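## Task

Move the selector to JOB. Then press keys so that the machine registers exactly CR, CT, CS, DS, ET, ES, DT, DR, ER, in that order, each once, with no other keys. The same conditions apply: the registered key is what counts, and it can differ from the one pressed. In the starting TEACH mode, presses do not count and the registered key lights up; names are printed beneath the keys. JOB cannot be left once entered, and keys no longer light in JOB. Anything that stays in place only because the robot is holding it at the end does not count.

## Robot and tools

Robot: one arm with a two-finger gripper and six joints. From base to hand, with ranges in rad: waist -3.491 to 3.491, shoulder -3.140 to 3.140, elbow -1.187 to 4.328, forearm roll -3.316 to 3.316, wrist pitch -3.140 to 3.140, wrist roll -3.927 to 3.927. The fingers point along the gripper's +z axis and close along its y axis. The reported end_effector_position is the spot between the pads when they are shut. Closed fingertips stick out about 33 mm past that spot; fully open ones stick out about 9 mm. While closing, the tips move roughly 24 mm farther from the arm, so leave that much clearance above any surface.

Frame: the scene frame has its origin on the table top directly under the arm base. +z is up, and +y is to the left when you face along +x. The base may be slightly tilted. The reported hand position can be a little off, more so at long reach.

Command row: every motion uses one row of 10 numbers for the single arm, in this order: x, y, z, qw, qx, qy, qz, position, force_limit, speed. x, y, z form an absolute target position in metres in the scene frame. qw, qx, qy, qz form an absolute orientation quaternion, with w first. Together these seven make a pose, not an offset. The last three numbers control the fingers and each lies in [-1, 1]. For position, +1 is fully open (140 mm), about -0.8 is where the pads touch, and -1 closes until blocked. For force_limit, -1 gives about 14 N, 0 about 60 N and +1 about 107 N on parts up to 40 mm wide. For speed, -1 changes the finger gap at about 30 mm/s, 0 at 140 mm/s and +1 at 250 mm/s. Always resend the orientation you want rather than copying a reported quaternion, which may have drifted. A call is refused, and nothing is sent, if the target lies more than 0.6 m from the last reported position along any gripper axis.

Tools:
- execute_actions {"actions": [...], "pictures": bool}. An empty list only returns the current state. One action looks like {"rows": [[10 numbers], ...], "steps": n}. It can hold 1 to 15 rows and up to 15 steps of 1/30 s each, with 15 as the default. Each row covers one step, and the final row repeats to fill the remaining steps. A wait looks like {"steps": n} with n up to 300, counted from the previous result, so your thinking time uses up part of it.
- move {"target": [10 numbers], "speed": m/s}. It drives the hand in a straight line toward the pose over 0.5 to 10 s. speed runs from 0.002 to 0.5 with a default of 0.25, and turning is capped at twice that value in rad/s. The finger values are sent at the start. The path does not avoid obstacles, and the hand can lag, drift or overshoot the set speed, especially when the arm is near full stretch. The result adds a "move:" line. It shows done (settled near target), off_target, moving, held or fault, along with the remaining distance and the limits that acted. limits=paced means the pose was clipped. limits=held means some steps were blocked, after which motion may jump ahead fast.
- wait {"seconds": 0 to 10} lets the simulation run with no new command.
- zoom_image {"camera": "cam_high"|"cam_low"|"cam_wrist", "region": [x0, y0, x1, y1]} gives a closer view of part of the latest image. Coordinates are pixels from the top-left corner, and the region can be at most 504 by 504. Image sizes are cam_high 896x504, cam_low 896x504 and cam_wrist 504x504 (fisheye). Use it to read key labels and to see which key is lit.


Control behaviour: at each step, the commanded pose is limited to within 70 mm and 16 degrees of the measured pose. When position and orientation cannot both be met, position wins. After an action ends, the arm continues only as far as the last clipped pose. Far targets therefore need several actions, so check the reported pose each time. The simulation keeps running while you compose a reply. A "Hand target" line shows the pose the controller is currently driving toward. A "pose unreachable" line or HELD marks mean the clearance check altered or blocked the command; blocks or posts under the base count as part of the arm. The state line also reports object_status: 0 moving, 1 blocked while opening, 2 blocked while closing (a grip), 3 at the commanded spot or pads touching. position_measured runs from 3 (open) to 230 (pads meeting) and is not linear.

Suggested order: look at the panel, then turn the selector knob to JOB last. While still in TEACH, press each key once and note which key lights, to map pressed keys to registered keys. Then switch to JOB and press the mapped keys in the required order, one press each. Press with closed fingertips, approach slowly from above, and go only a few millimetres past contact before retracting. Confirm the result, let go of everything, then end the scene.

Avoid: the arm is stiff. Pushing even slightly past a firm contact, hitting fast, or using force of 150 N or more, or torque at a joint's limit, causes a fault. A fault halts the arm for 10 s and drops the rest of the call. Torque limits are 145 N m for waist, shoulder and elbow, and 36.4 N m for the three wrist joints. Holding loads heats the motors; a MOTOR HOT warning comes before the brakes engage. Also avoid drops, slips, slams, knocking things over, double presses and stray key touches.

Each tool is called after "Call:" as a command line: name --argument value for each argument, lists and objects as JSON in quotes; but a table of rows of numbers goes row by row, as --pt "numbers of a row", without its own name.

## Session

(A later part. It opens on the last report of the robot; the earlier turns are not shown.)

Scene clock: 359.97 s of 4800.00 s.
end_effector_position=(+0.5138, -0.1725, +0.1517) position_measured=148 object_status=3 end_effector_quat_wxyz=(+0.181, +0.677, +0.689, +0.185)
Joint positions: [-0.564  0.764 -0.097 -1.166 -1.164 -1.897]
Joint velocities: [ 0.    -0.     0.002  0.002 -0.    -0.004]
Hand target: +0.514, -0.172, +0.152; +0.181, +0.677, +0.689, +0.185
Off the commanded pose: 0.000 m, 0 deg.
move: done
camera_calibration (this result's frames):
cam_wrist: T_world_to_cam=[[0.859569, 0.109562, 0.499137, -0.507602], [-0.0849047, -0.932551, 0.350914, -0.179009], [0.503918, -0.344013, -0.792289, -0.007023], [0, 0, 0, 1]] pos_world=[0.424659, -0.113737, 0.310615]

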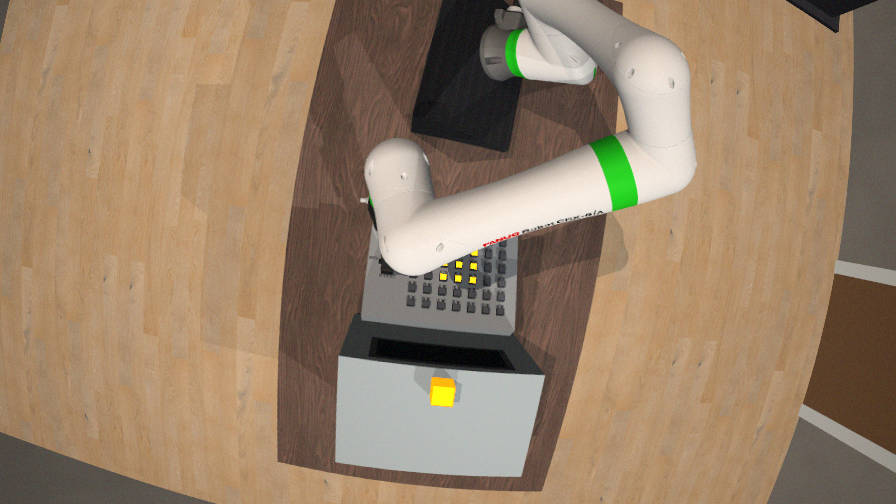

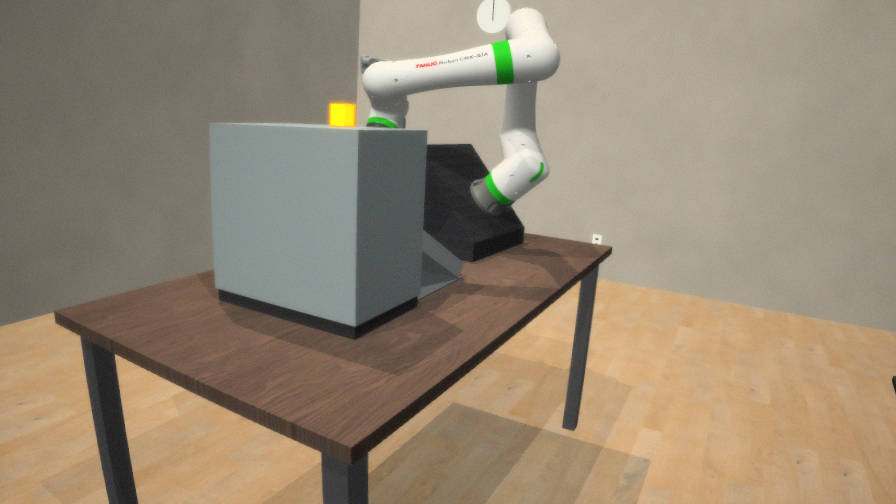

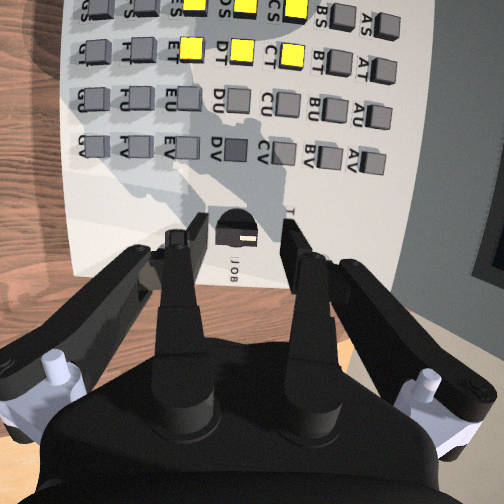

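Call:
move --target '[0.5074,-0.1719,0.1497,0.1814,0.6771,0.6889,0.1846,-0.15,0,0.5]' --speed 0.03

Call:
zoom_image --camera "cam_wrist" --region '[120, 120, 370, 300]'

Call:
move --target '[0.5074,-0.1719,0.1497,0.2588,-0.0084,0.9659,0.0023,-0.15,0,0.5]' --speed 0.4

Call:
zoom_image --camera "cam_wrist" --region '[120, 120, 370, 300]'

Scene clock: 389.13 s of 4800.00 s.
end_effector_position=(+0.5074, -0.1719, +0.1497) position_measured=148 object_status=3 end_effector_quat_wxyz=(+0.181, +0.677, +0.689, +0.185)
Joint positions: [-0.569  0.76  -0.112 -1.167 -1.163 -1.884]
Joint velocities: [-0.001 -0.002 -0.001 -0.    -0.     0.002]
Hand target: +0.507, -0.172, +0.150; +0.181, +0.677, +0.689, +0.185
Off the commanded pose: 0.000 m, 0 deg.
After step 90, 25.47 s passed at rest.
move: done
camera_calibration (this result's frames):
cam_wrist: T_world_to_cam=[[0.859577, 0.10971, 0.499091, -0.501112], [-0.0848163, -0.932503, 0.351061, -0.178397], [0.503919, -0.344095, -0.792253, -0.00518934], [0, 0, 0, 1]] pos_world=[0.418228, -0.113165, 0.308617]

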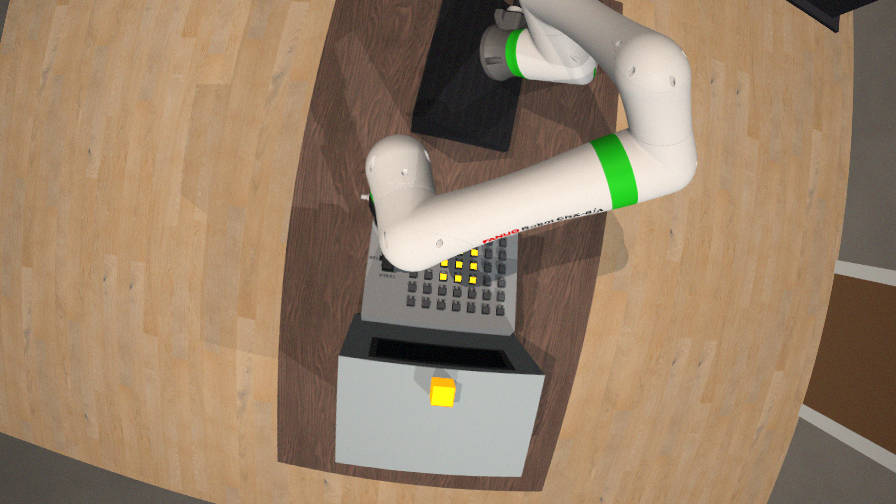

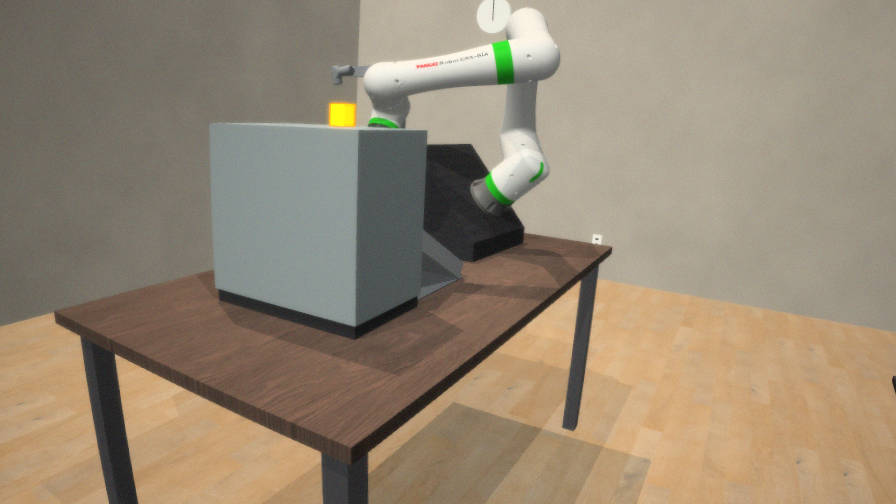

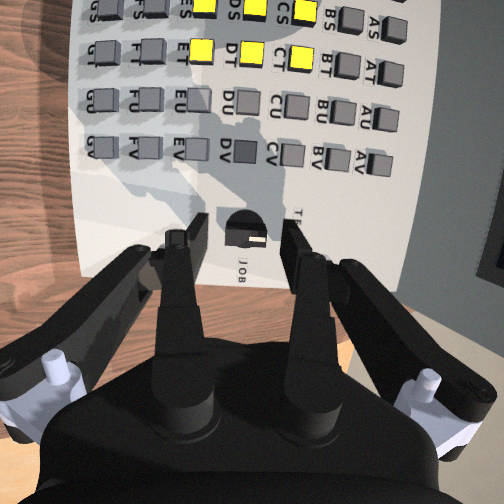

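Region (120, 120, 370, 300) of cam_wrist's 504x504 image, scaled by 2.016, with more detail than that image has; it fills the top 363 rows of this view, and the rest is white.

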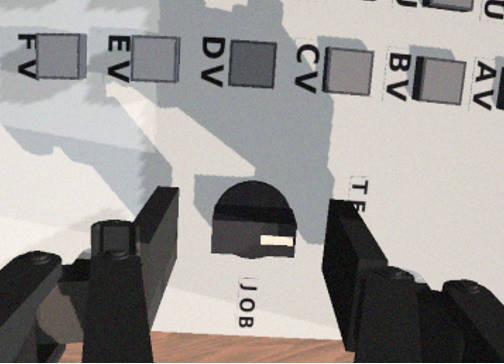

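Scene clock: 391.57 s of 4800.00 s.
end_effector_position=(+0.5074, -0.1719, +0.1498) position_measured=148 object_status=3 end_effector_quat_wxyz=(+0.259, -0.008, +0.966, +0.002)
Joint positions: [-0.569  0.76  -0.112 -1.167 -1.163 -0.313]
Joint velocities: [-0.     0.001 -0.001 -0.002 -0.001  0.005]
Hand target: +0.507, -0.172, +0.150; +0.259, -0.008, +0.966, +0.002
Off the commanded pose: 0.000 m, 0 deg.
move: done
camera_calibration (this result's frames):
cam_wrist: T_world_to_cam=[[-0.100209, 0.993905, -0.0459546, 0.219471], [0.627323, 0.0989641, 0.772445, -0.425572], [0.772285, 0.0485777, -0.633417, -0.097612], [0, 0, 0, 1]] pos_world=[0.364349, -0.171276, 0.276988]

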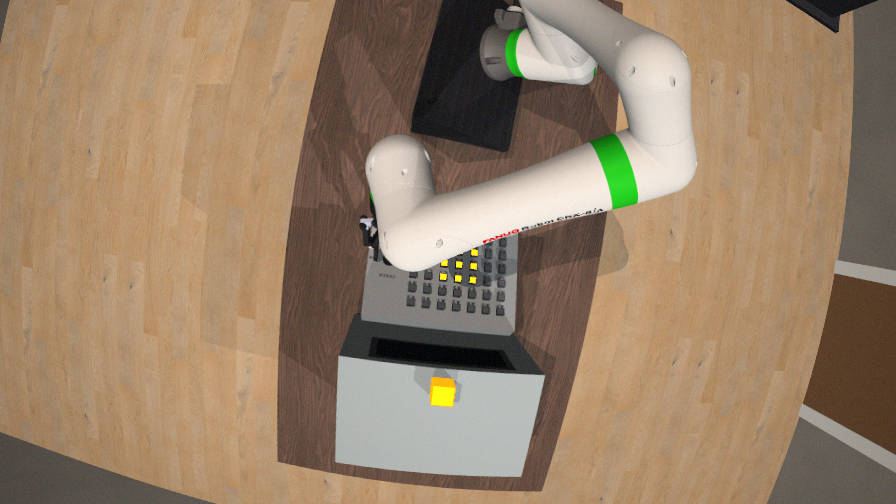

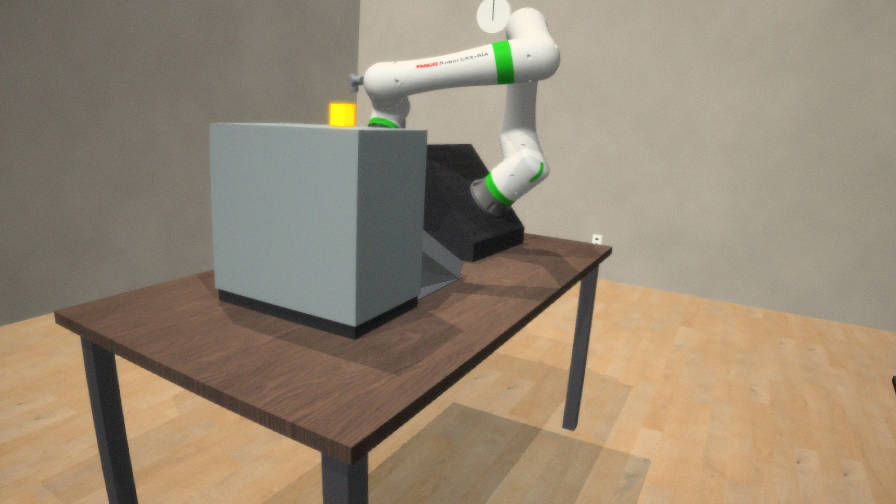

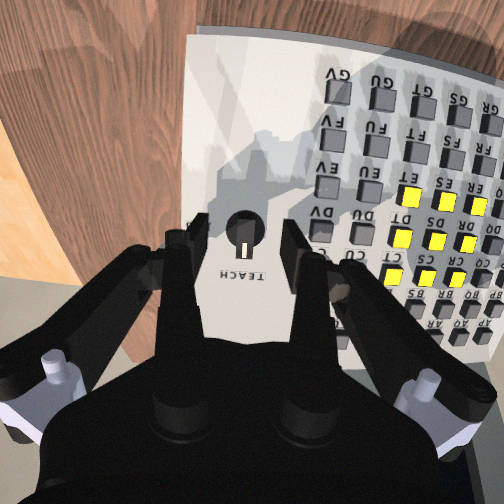

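Region (120, 120, 370, 300) of cam_wrist's 504x504 image, scaled by 2.016, with more detail than that image has; it fills the top 363 rows of this view, and the rest is white.

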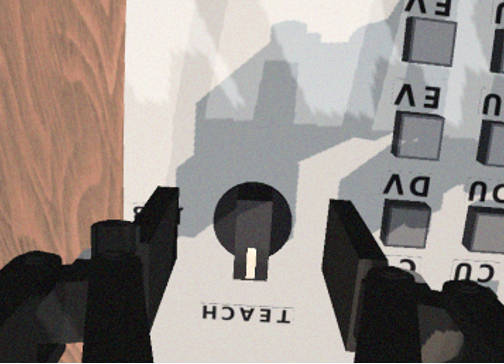

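Call:
execute_actions --actions '[{"rows":[[0.5074,-0.1719,0.1497,0.2588,-0.0084,0.9659,0.0023,-0.35,0,0.5],[0.5074,-0.1719,0.1497,0.2588,-0.0084,0.9659,0.0023,-0.35,0,0.5],[0.5074,-0.1719,0.1497,0.2588,-0.0084,0.9659,0.0023,-0.35,0,0.5],[0.5074,-0.1719,0.1497,0.2588,-0.0084,0.9659,0.0023,-0.35,0,0.5],[0.5074,-0.1719,0.1497,0.2588,-0.0084,0.9659,0.0023,-1,-0.6,-0.5]],"steps":15}]' --pictures false

Call:
move --target '[0.5074,-0.1719,0.1497,0.2588,-0.0084,0.9659,0.0023,-1,-0.6,-0.5]'

Scene clock: 397.73 s of 4800.00 s.
end_effector_position=(+0.5074, -0.1718, +0.1497) position_measured=214 object_status=0 end_effector_quat_wxyz=(+0.259, -0.008, +0.966, +0.002)
Joint positions: [-0.569  0.76  -0.112 -1.167 -1.163 -0.313]
Joint velocities: [ 0.001  0.001 -0.001  0.001  0.     0.001]
Hand target: +0.507, -0.172, +0.150; +0.259, -0.008, +0.966, +0.002
Off the commanded pose: 0.000 m, 0 deg.
Steps of this call (steps 1 to 90: nothing new was sent; then 2.67 s passed at rest; steps 91 to 105: all 15 steps of this action). Readings (end_effector_position | what the end effector reports):
91: (+0.5074, -0.1719, +0.1497) | position_measured=148 object_status=0
92: (+0.5074, -0.1719, +0.1497) | position_measured=155 object_status=0
94: (+0.5074, -0.1719, +0.1497) | position_measured=172 object_status=0
98: (+0.5074, -0.1719, +0.1497) | position_measured=185 object_status=0
105: the state above

Scene clock: 398.67 s of 4800.00 s.
end_effector_position=(+0.5074, -0.1719, +0.1497) position_measured=214 object_status=2 end_effector_quat_wxyz=(+0.259, -0.008, +0.966, +0.002)
Joint positions: [-0.569  0.76  -0.112 -1.167 -1.163 -0.313]
Joint velocities: [-0.    -0.001 -0.001  0.     0.     0.002]
Hand target: +0.507, -0.172, +0.150; +0.259, -0.008, +0.966, +0.002
Off the commanded pose: 0.000 m, 0 deg.
move: done
camera_calibration (this result's frames):
cam_wrist: T_world_to_cam=[[-0.100262, 0.993902, -0.0458862, 0.219487], [0.627237, 0.0989392, 0.772519, -0.425489], [0.772348, 0.0486728, -0.633332, -0.0976456], [0, 0, 0, 1]] pos_world=[0.364305, -0.171298, 0.276928]

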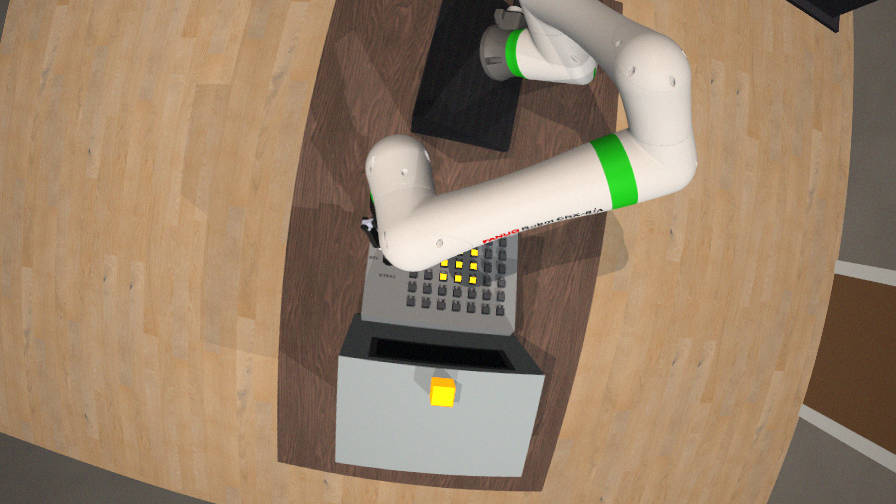

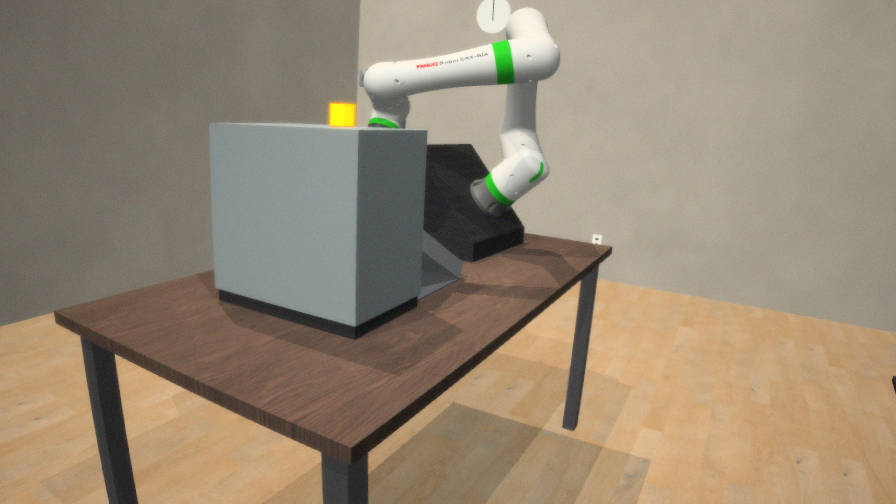

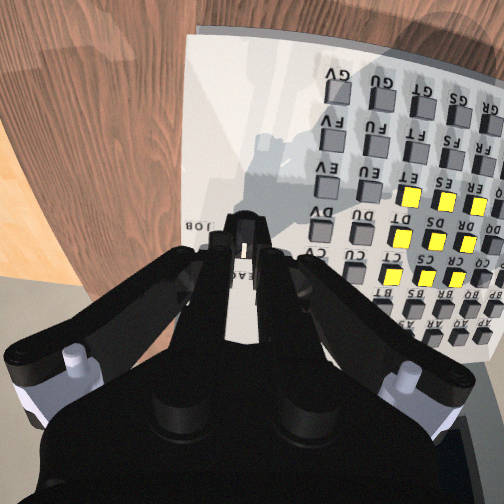

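Call:
execute_actions --actions '[]'

Scene clock: 412.47 s of 4800.00 s.
end_effector_position=(+0.5074, -0.1719, +0.1497) position_measured=214 object_status=2 end_effector_quat_wxyz=(+0.259, -0.008, +0.966, +0.002)
Joint positions: [-0.569  0.76  -0.112 -1.167 -1.163 -0.313]
Joint velocities: [ 0.     0.    -0.002  0.001  0.001  0.   ]
Hand target: +0.507, -0.172, +0.150; +0.259, -0.008, +0.966, +0.002
Off the commanded pose: 0.000 m, 0 deg.
Steps of this call (steps 1 to 90: nothing new was sent; then 10.80 s passed at rest). Readings (end_effector_position | what the end effector reports):
1: (+0.5074, -0.1719, +0.1497) | position_measured=214 object_status=2
2: (+0.5074, -0.1719, +0.1497) | position_measured=214 object_status=2
4: (+0.5074, -0.1719, +0.1497) | position_measured=214 object_status=2
8: (+0.5074, -0.1719, +0.1497) | position_measured=214 object_status=2
90: the state above
camera_calibration (this result's frames):
cam_wrist: T_world_to_cam=[[-0.100275, 0.9939, -0.0459015, 0.219495], [0.627293, 0.098963, 0.77247, -0.425486], [0.772301, 0.0486657, -0.63339, -0.097611], [0, 0, 0, 1]] pos_world=[0.364299, -0.171299, 0.276924]

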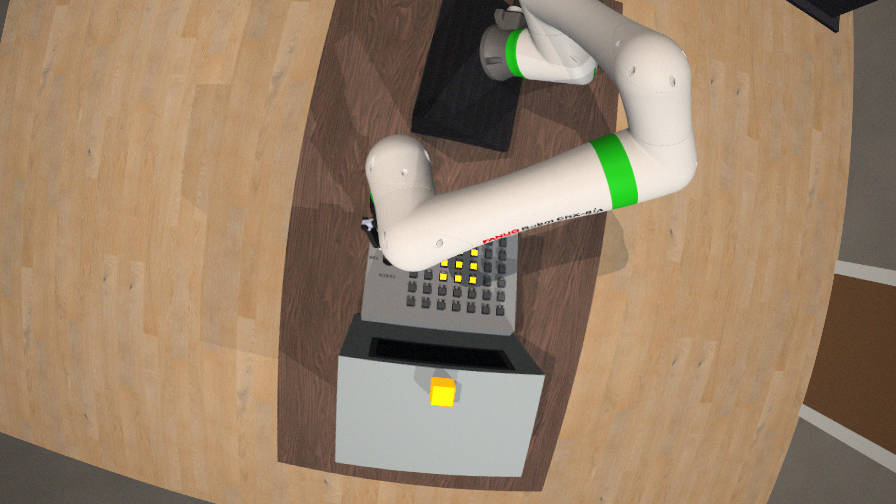

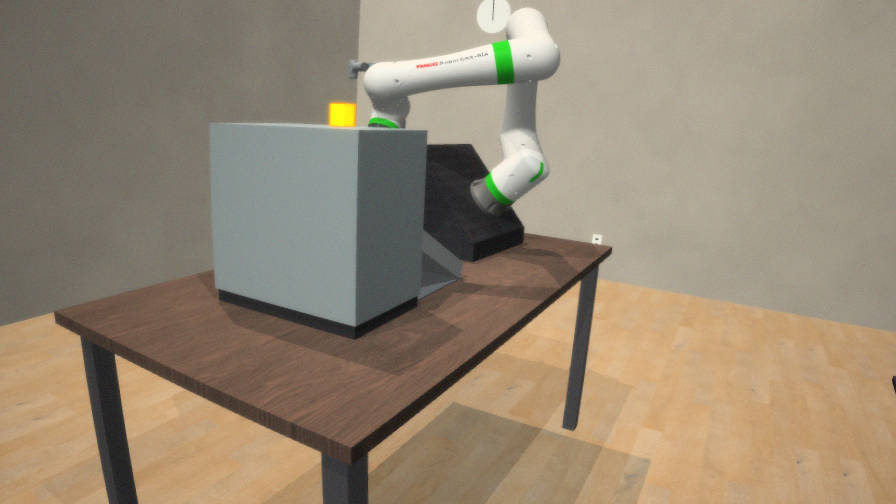

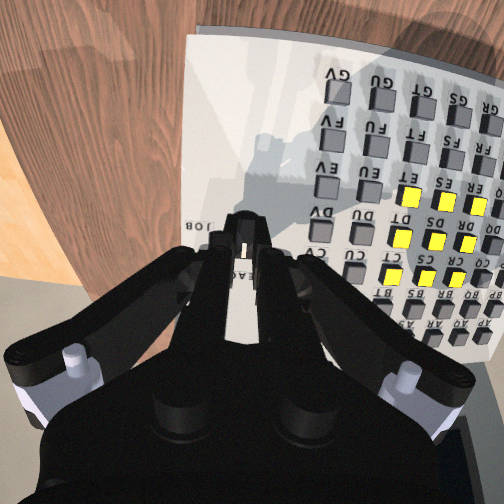

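Call:
move --target '[0.5074,-0.1719,0.1497,0.2382,0.3618,0.8956,0.1011,-1,-0.6,-0.5]' --speed 0.2

Scene clock: 419.33 s of 4800.00 s.
end_effector_position=(+0.5074, -0.1719, +0.1496) position_measured=214 object_status=2 end_effector_quat_wxyz=(+0.238, +0.362, +0.896, +0.101)
Joint positions: [-0.569  0.76  -0.112 -1.167 -1.163 -1.098]
Joint velocities: [ 0.001 -0.003  0.002  0.003  0.001 -0.003]
Hand target: +0.507, -0.172, +0.150; +0.238, +0.362, +0.896, +0.101
Off the commanded pose: 0.000 m, 0 deg.
After step 90, 1.53 s passed at rest.
move: done
camera_calibration (this result's frames):
cam_wrist: T_world_to_cam=[[0.537133, 0.780459, 0.319957, -0.19534], [0.457141, -0.588132, 0.667175, -0.441411], [0.70888, -0.212096, -0.672684, -0.104408], [0, 0, 0, 1]] pos_world=[0.380723, -0.129298, 0.286765]

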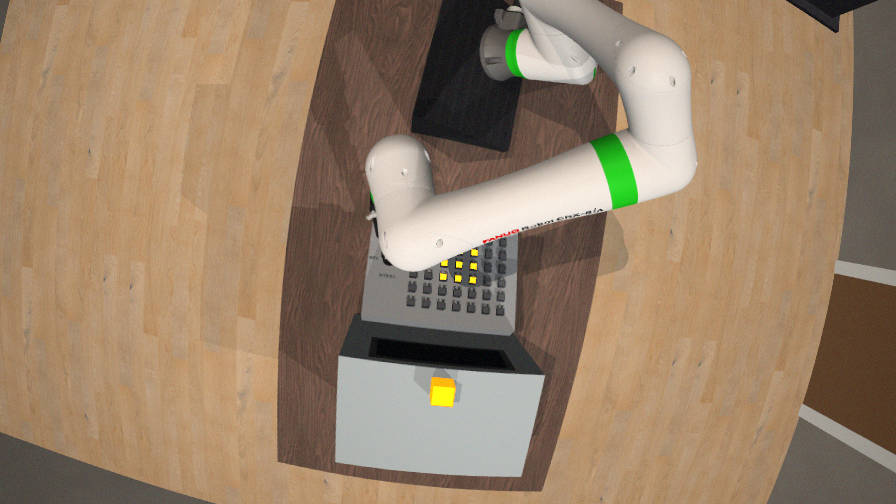

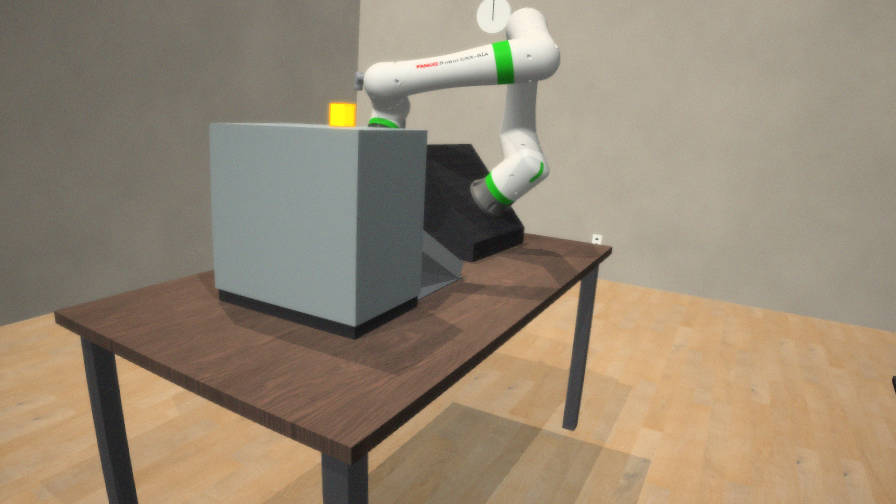

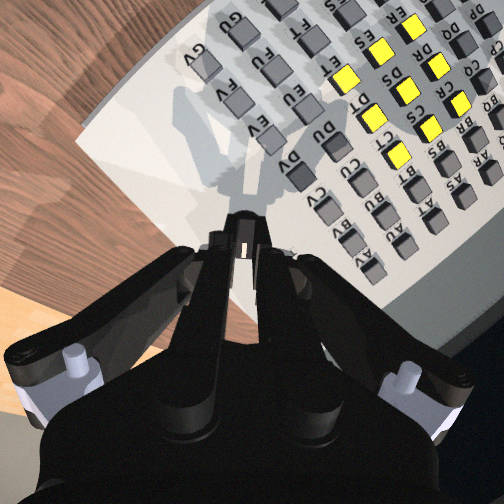

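Call:
move --target '[0.5074,-0.1719,0.1497,0.1814,0.6771,0.6889,0.1846,-1,-0.6,-0.5]' --speed 0.2

Scene clock: 423.97 s of 4800.00 s.
end_effector_position=(+0.5073, -0.1719, +0.1496) position_measured=214 object_status=2 end_effector_quat_wxyz=(+0.181, +0.677, +0.689, +0.185)
Joint positions: [-0.57   0.76  -0.112 -1.167 -1.163 -1.884]
Joint velocities: [ 0.002 -0.002  0.002  0.003  0.    -0.004]
Hand target: +0.507, -0.172, +0.150; +0.181, +0.677, +0.689, +0.185
Off the commanded pose: 0.000 m, 0 deg.
move: done
camera_calibration (this result's frames):
cam_wrist: T_world_to_cam=[[0.859503, 0.109426, 0.49928, -0.50104], [-0.0850194, -0.9326, 0.350755, -0.178256], [0.504011, -0.343924, -0.792269, -0.00526077], [0, 0, 0, 1]] pos_world=[0.418142, -0.113223, 0.308516]

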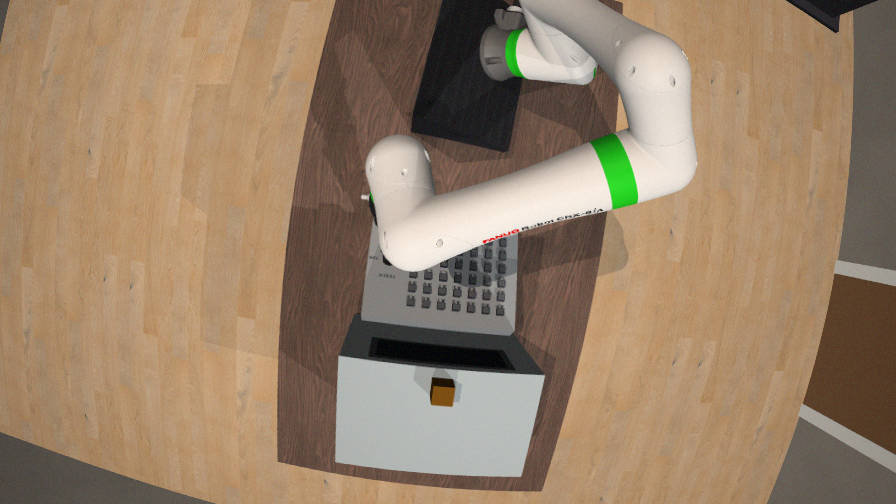

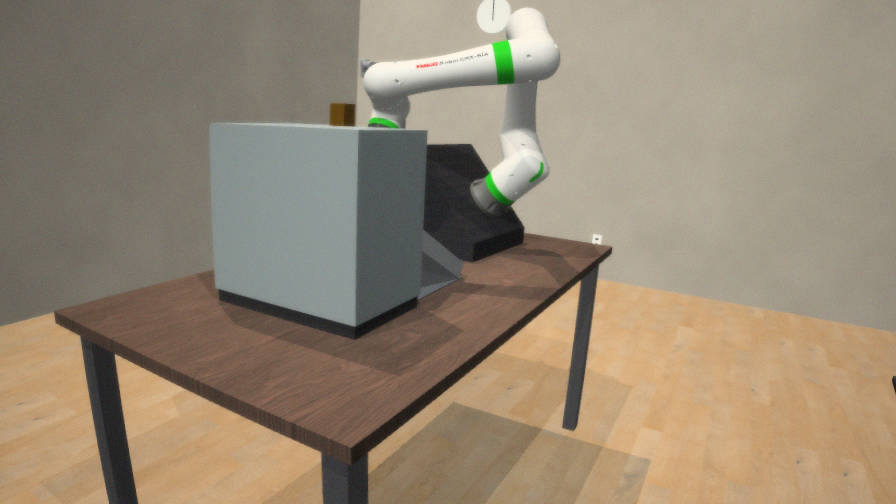

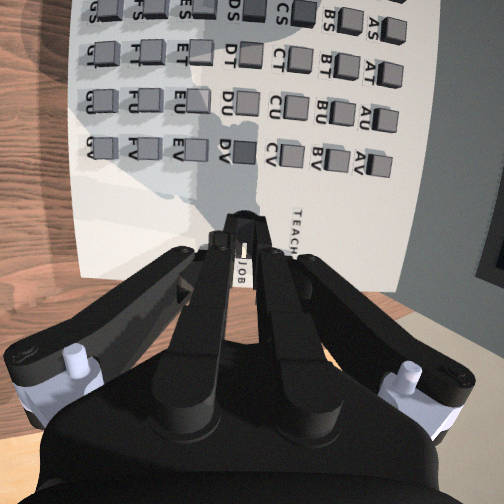

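Call:
execute_actions --actions '[{"rows":[[0.5073,-0.1719,0.1496,0.1814,0.6771,0.6889,0.1846,-0.3,0,0.5],[0.5073,-0.1719,0.1496,0.1814,0.6771,0.6889,0.1846,-0.3,0,0.5],[0.5073,-0.1719,0.1496,0.1814,0.6771,0.6889,0.1846,-0.3,0,0.5],[0.5073,-0.1719,0.1496,0.1814,0.6771,0.6889,0.1846,-0.3,0,0.5],[0.5073,-0.1719,0.1496,0.1814,0.6771,0.6889,0.1846,-0.3,0,0.5],[0.4974,-0.1719,0.167,0.1814,0.6771,0.6889,0.1846,-0.3,0,0.5],[0.4874,-0.1719,0.1843,0.1814,0.6771,0.6889,0.1846,-0.3,0,0.5],[0.4824,-0.1719,0.193,0.1814,0.6771,0.6889,0.1846,-0.3,0,0.5]],"steps":15}]' --pictures false

Call:
move --target '[0.53,-0.05,0.225,0.2588,-0.0084,0.9659,0.0023,-1,0,0.5]' --speed 0.3

Scene clock: 432.67 s of 4800.00 s.
end_effector_position=(+0.4825, -0.1719, +0.1920) position_measured=167 object_status=3 end_effector_quat_wxyz=(+0.181, +0.677, +0.689, +0.184)
Joint positions: [-0.641  0.707 -0.117 -1.103 -1.226 -1.911]
Joint velocities: [-0.018 -0.013  0.002  0.018 -0.025 -0.009]
Hand target: +0.482, -0.172, +0.193; +0.181, +0.677, +0.689, +0.185
Off the commanded pose: 0.001 m, 0 deg.
Steps of this call (steps 1 to 90: nothing new was sent; then 5.20 s passed at rest; steps 91 to 105: all 15 steps of this action). Readings (end_effector_position | what the end effector reports):
91: (+0.5074, -0.1719, +0.1497) | position_measured=214 object_status=0
92: (+0.5073, -0.1722, +0.1497) | position_measured=214 object_status=0
94: (+0.5072, -0.1722, +0.1497) | position_measured=188 object_status=0
98: (+0.5024, -0.1719, +0.1576) | position_measured=167 object_status=0
105: the state above

Scene clock: 435.93 s of 4800.00 s.
end_effector_position=(+0.5302, -0.0500, +0.2251) position_measured=233 object_status=3 end_effector_quat_wxyz=(+0.259, -0.008, +0.966, +0.002)
Joint positions: [-0.495  0.435 -0.164 -1.11  -1.228 -0.605]
Joint velocities: [ 0.    -0.    -0.001 -0.003  0.     0.003]
Hand target: +0.530, -0.050, +0.225; +0.259, -0.008, +0.966, +0.002
Off the commanded pose: 0.000 m, 0 deg.
move: done
camera_calibration (this result's frames):
cam_wrist: T_world_to_cam=[[-0.100084, 0.99392, -0.0458928, 0.103968], [0.626631, 0.0987928, 0.773029, -0.509866], [0.772863, 0.0486099, -0.632708, -0.073837], [0, 0, 0, 1]] pos_world=[0.386969, -0.0493756, 0.352195]

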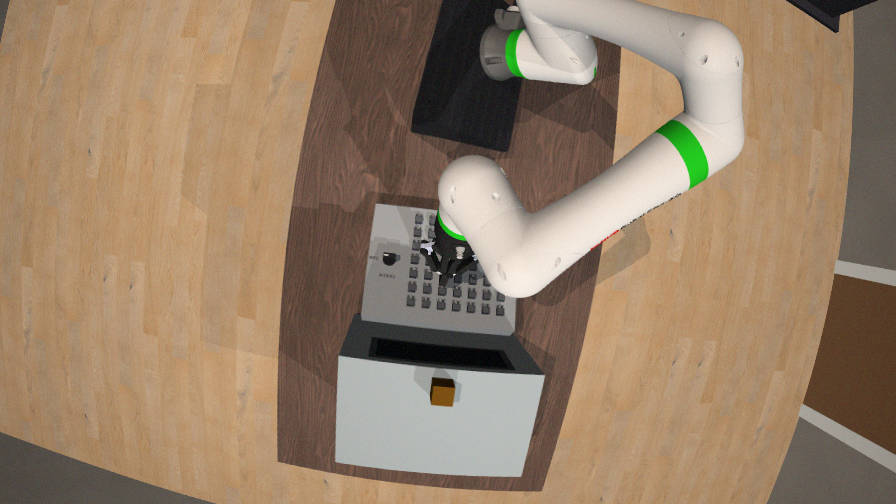

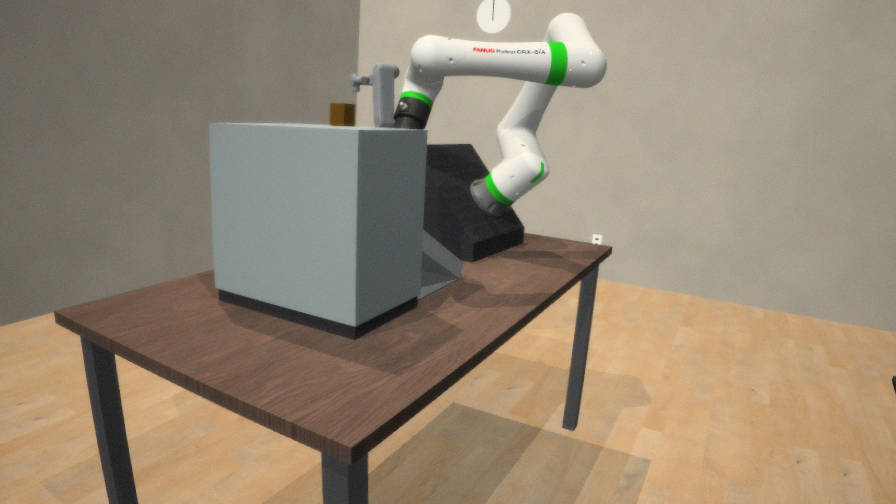

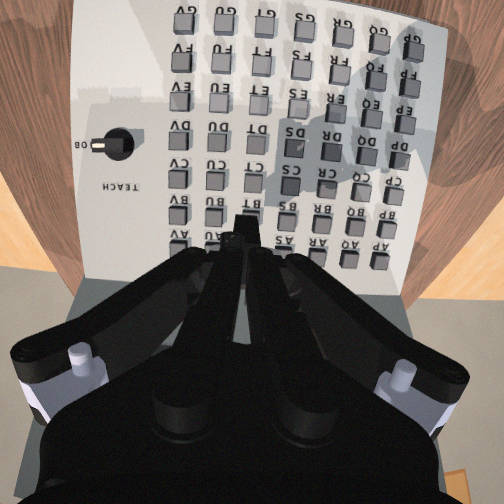

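Call:
move --target '[0.5607,0.0236,0.1907,0.2588,-0.0084,0.9659,0.0023,-1,0,0.5]' --speed 0.25

Call:
move --target '[0.5667,0.0236,0.1803,0.2588,-0.0084,0.9659,0.0023,-1,0,0.5]' --speed 0.015

Call:
execute_actions --actions '[{"rows":[[0.5607,0.0236,0.1907,0.2588,-0.0084,0.9659,0.0023,-1,0,0.5]],"steps":11}]' --pictures false

Call:
execute_actions --actions '[{"rows":[[0.5609,0.012,0.191,0.2588,-0.0084,0.9659,0.0023,-1,0,0.5],[0.5609,0.012,0.191,0.2588,-0.0084,0.9659,0.0023,-1,0,0.5],[0.5612,-0.005,0.191,0.2588,-0.0084,0.9659,0.0023,-1,0,0.5],[0.5612,-0.005,0.191,0.2588,-0.0084,0.9659,0.0023,-1,0,0.5],[0.5615,-0.022,0.191,0.2588,-0.0084,0.9659,0.0023,-1,0,0.5],[0.5615,-0.022,0.191,0.2588,-0.0084,0.9659,0.0023,-1,0,0.5],[0.5618,-0.036,0.191,0.2588,-0.0084,0.9659,0.0023,-1,0,0.5],[0.562,-0.044,0.1907,0.2588,-0.0084,0.9659,0.0023,-1,0,0.5]],"steps":15}]' --pictures false

Scene clock: 450.30 s of 4800.00 s.
end_effector_position=(+0.5610, +0.0237, +0.1908) position_measured=233 object_status=3 end_effector_quat_wxyz=(+0.259, -0.008, +0.966, +0.003)
Joint positions: [-0.332  0.324 -0.21  -1.15  -1.131 -0.732]
Joint velocities: [ 0.002 -0.001  0.     0.006  0.001 -0.002]
Hand target: +0.561, +0.024, +0.191; +0.259, -0.009, +0.966, +0.002
Off the commanded pose: 0.000 m, 0 deg.
After step 90, 10.53 s passed at rest.
move: done
camera_calibration (this result's frames):
cam_wrist: T_world_to_cam=[[-0.100443, 0.993911, -0.0453081, 0.0322978], [0.626603, 0.0985651, 0.773081, -0.509911], [0.772839, 0.0492606, -0.632688, -0.12295], [0, 0, 0, 1]] pos_world=[0.417777, 0.024215, 0.317877]

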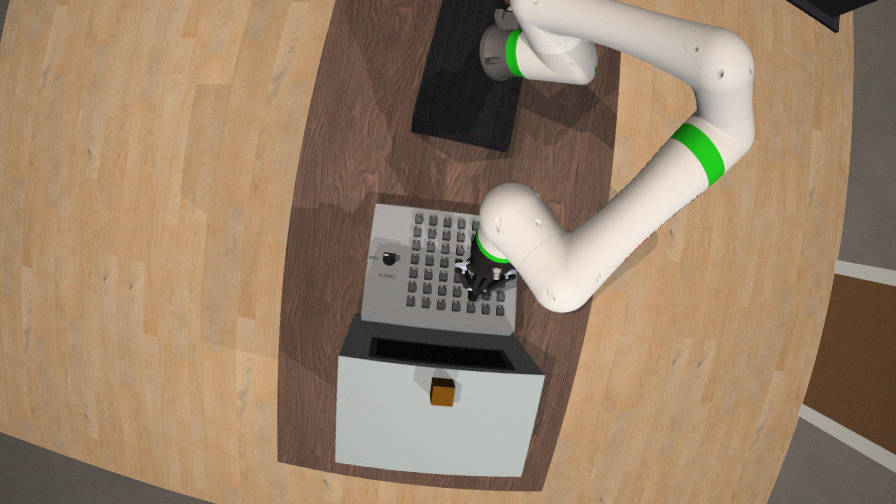

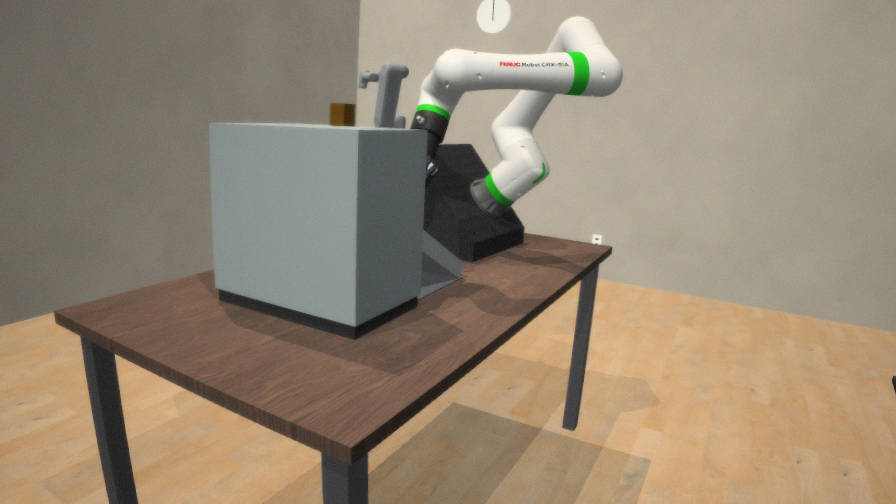

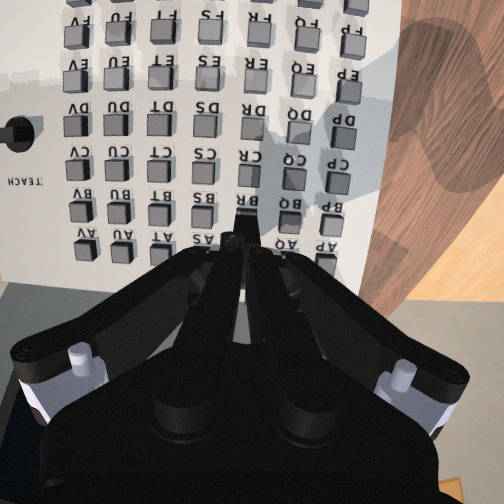

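Scene clock: 451.33 s of 4800.00 s.
end_effector_position=(+0.5667, +0.0236, +0.1805) position_measured=233 object_status=3 end_effector_quat_wxyz=(+0.259, -0.009, +0.966, +0.002)
Joint positions: [-0.312  0.338 -0.208 -1.161 -1.111 -0.727]
Joint velocities: [-0.    -0.001  0.001 -0.001  0.002  0.001]
Hand target: +0.567, +0.024, +0.180; +0.259, -0.008, +0.966, +0.002
Off the commanded pose: 0.000 m, 0 deg.
move: done
camera_calibration (this result's frames):
cam_wrist: T_world_to_cam=[[-0.100491, 0.993873, -0.0460152, 0.0326621], [0.627264, 0.0991872, 0.772465, -0.50578], [0.772296, 0.048762, -0.633389, -0.13344], [0, 0, 0, 1]] pos_world=[0.423595, 0.0242118, 0.307681]

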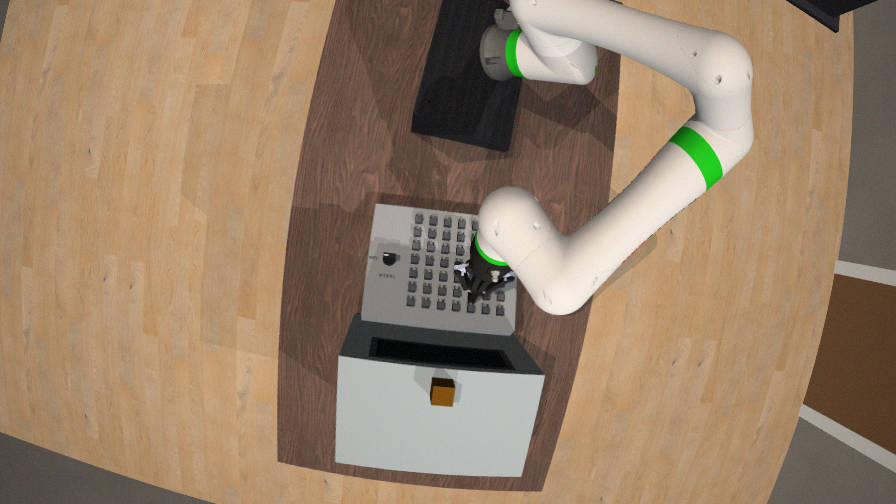

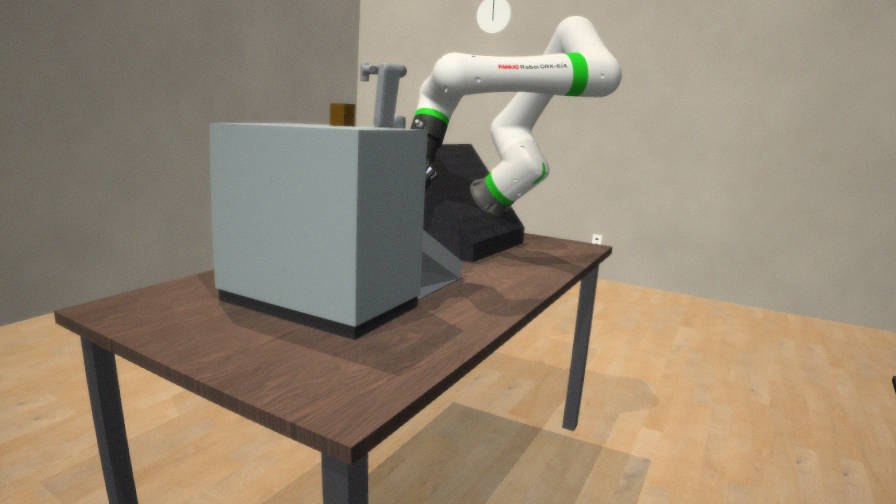

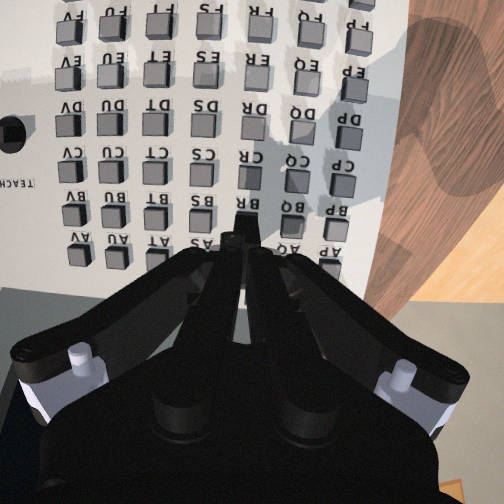

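Scene clock: 451.70 s of 4800.00 s.
end_effector_position=(+0.5607, +0.0236, +0.1906) position_measured=233 object_status=3 end_effector_quat_wxyz=(+0.259, -0.008, +0.966, +0.002)
Joint positions: [-0.331  0.323 -0.21  -1.149 -1.13  -0.733]
Joint velocities: [-0.002 -0.002 -0.001  0.001 -0.001 -0.001]
Hand target: +0.561, +0.024, +0.191; +0.259, -0.008, +0.966, +0.002
Off the commanded pose: 0.000 m, 0 deg.
Steps of this call (steps 1 to 11: all 11 steps of this action). Readings (end_effector_position | what the end effector reports):
1: (+0.5667, +0.0236, +0.1804) | position_measured=233 object_status=3
2: (+0.5661, +0.0239, +0.1818) | position_measured=233 object_status=3
4: (+0.5625, +0.0236, +0.1880) | position_measured=233 object_status=3
8: (+0.5609, +0.0236, +0.1904) | position_measured=233 object_status=3
11: the state above

Scene clock: 452.20 s of 4800.00 s.
end_effector_position=(+0.5617, -0.0435, +0.1907) position_measured=233 object_status=3 end_effector_quat_wxyz=(+0.259, -0.008, +0.966, +0.002)
Joint positions: [-0.413  0.476 -0.145 -1.152 -1.157 -0.614]
Joint velocities: [-0.01   0.032  0.024 -0.004 -0.012  0.019]
Hand target: +0.562, -0.044, +0.191; +0.259, -0.008, +0.966, +0.002
Off the commanded pose: 0.001 m, 0 deg.
Steps of this call (steps 1 to 15: all 15 steps of this action). Readings (end_effector_position | what the end effector reports):
1: (+0.5607, +0.0235, +0.1907) | position_measured=233 object_status=3
2: (+0.5608, +0.0219, +0.1910) | position_measured=233 object_status=3
4: (+0.5604, +0.0127, +0.1910) | position_measured=233 object_status=3
8: (+0.5602, -0.0135, +0.1911) | position_measured=233 object_status=3
15: the state above


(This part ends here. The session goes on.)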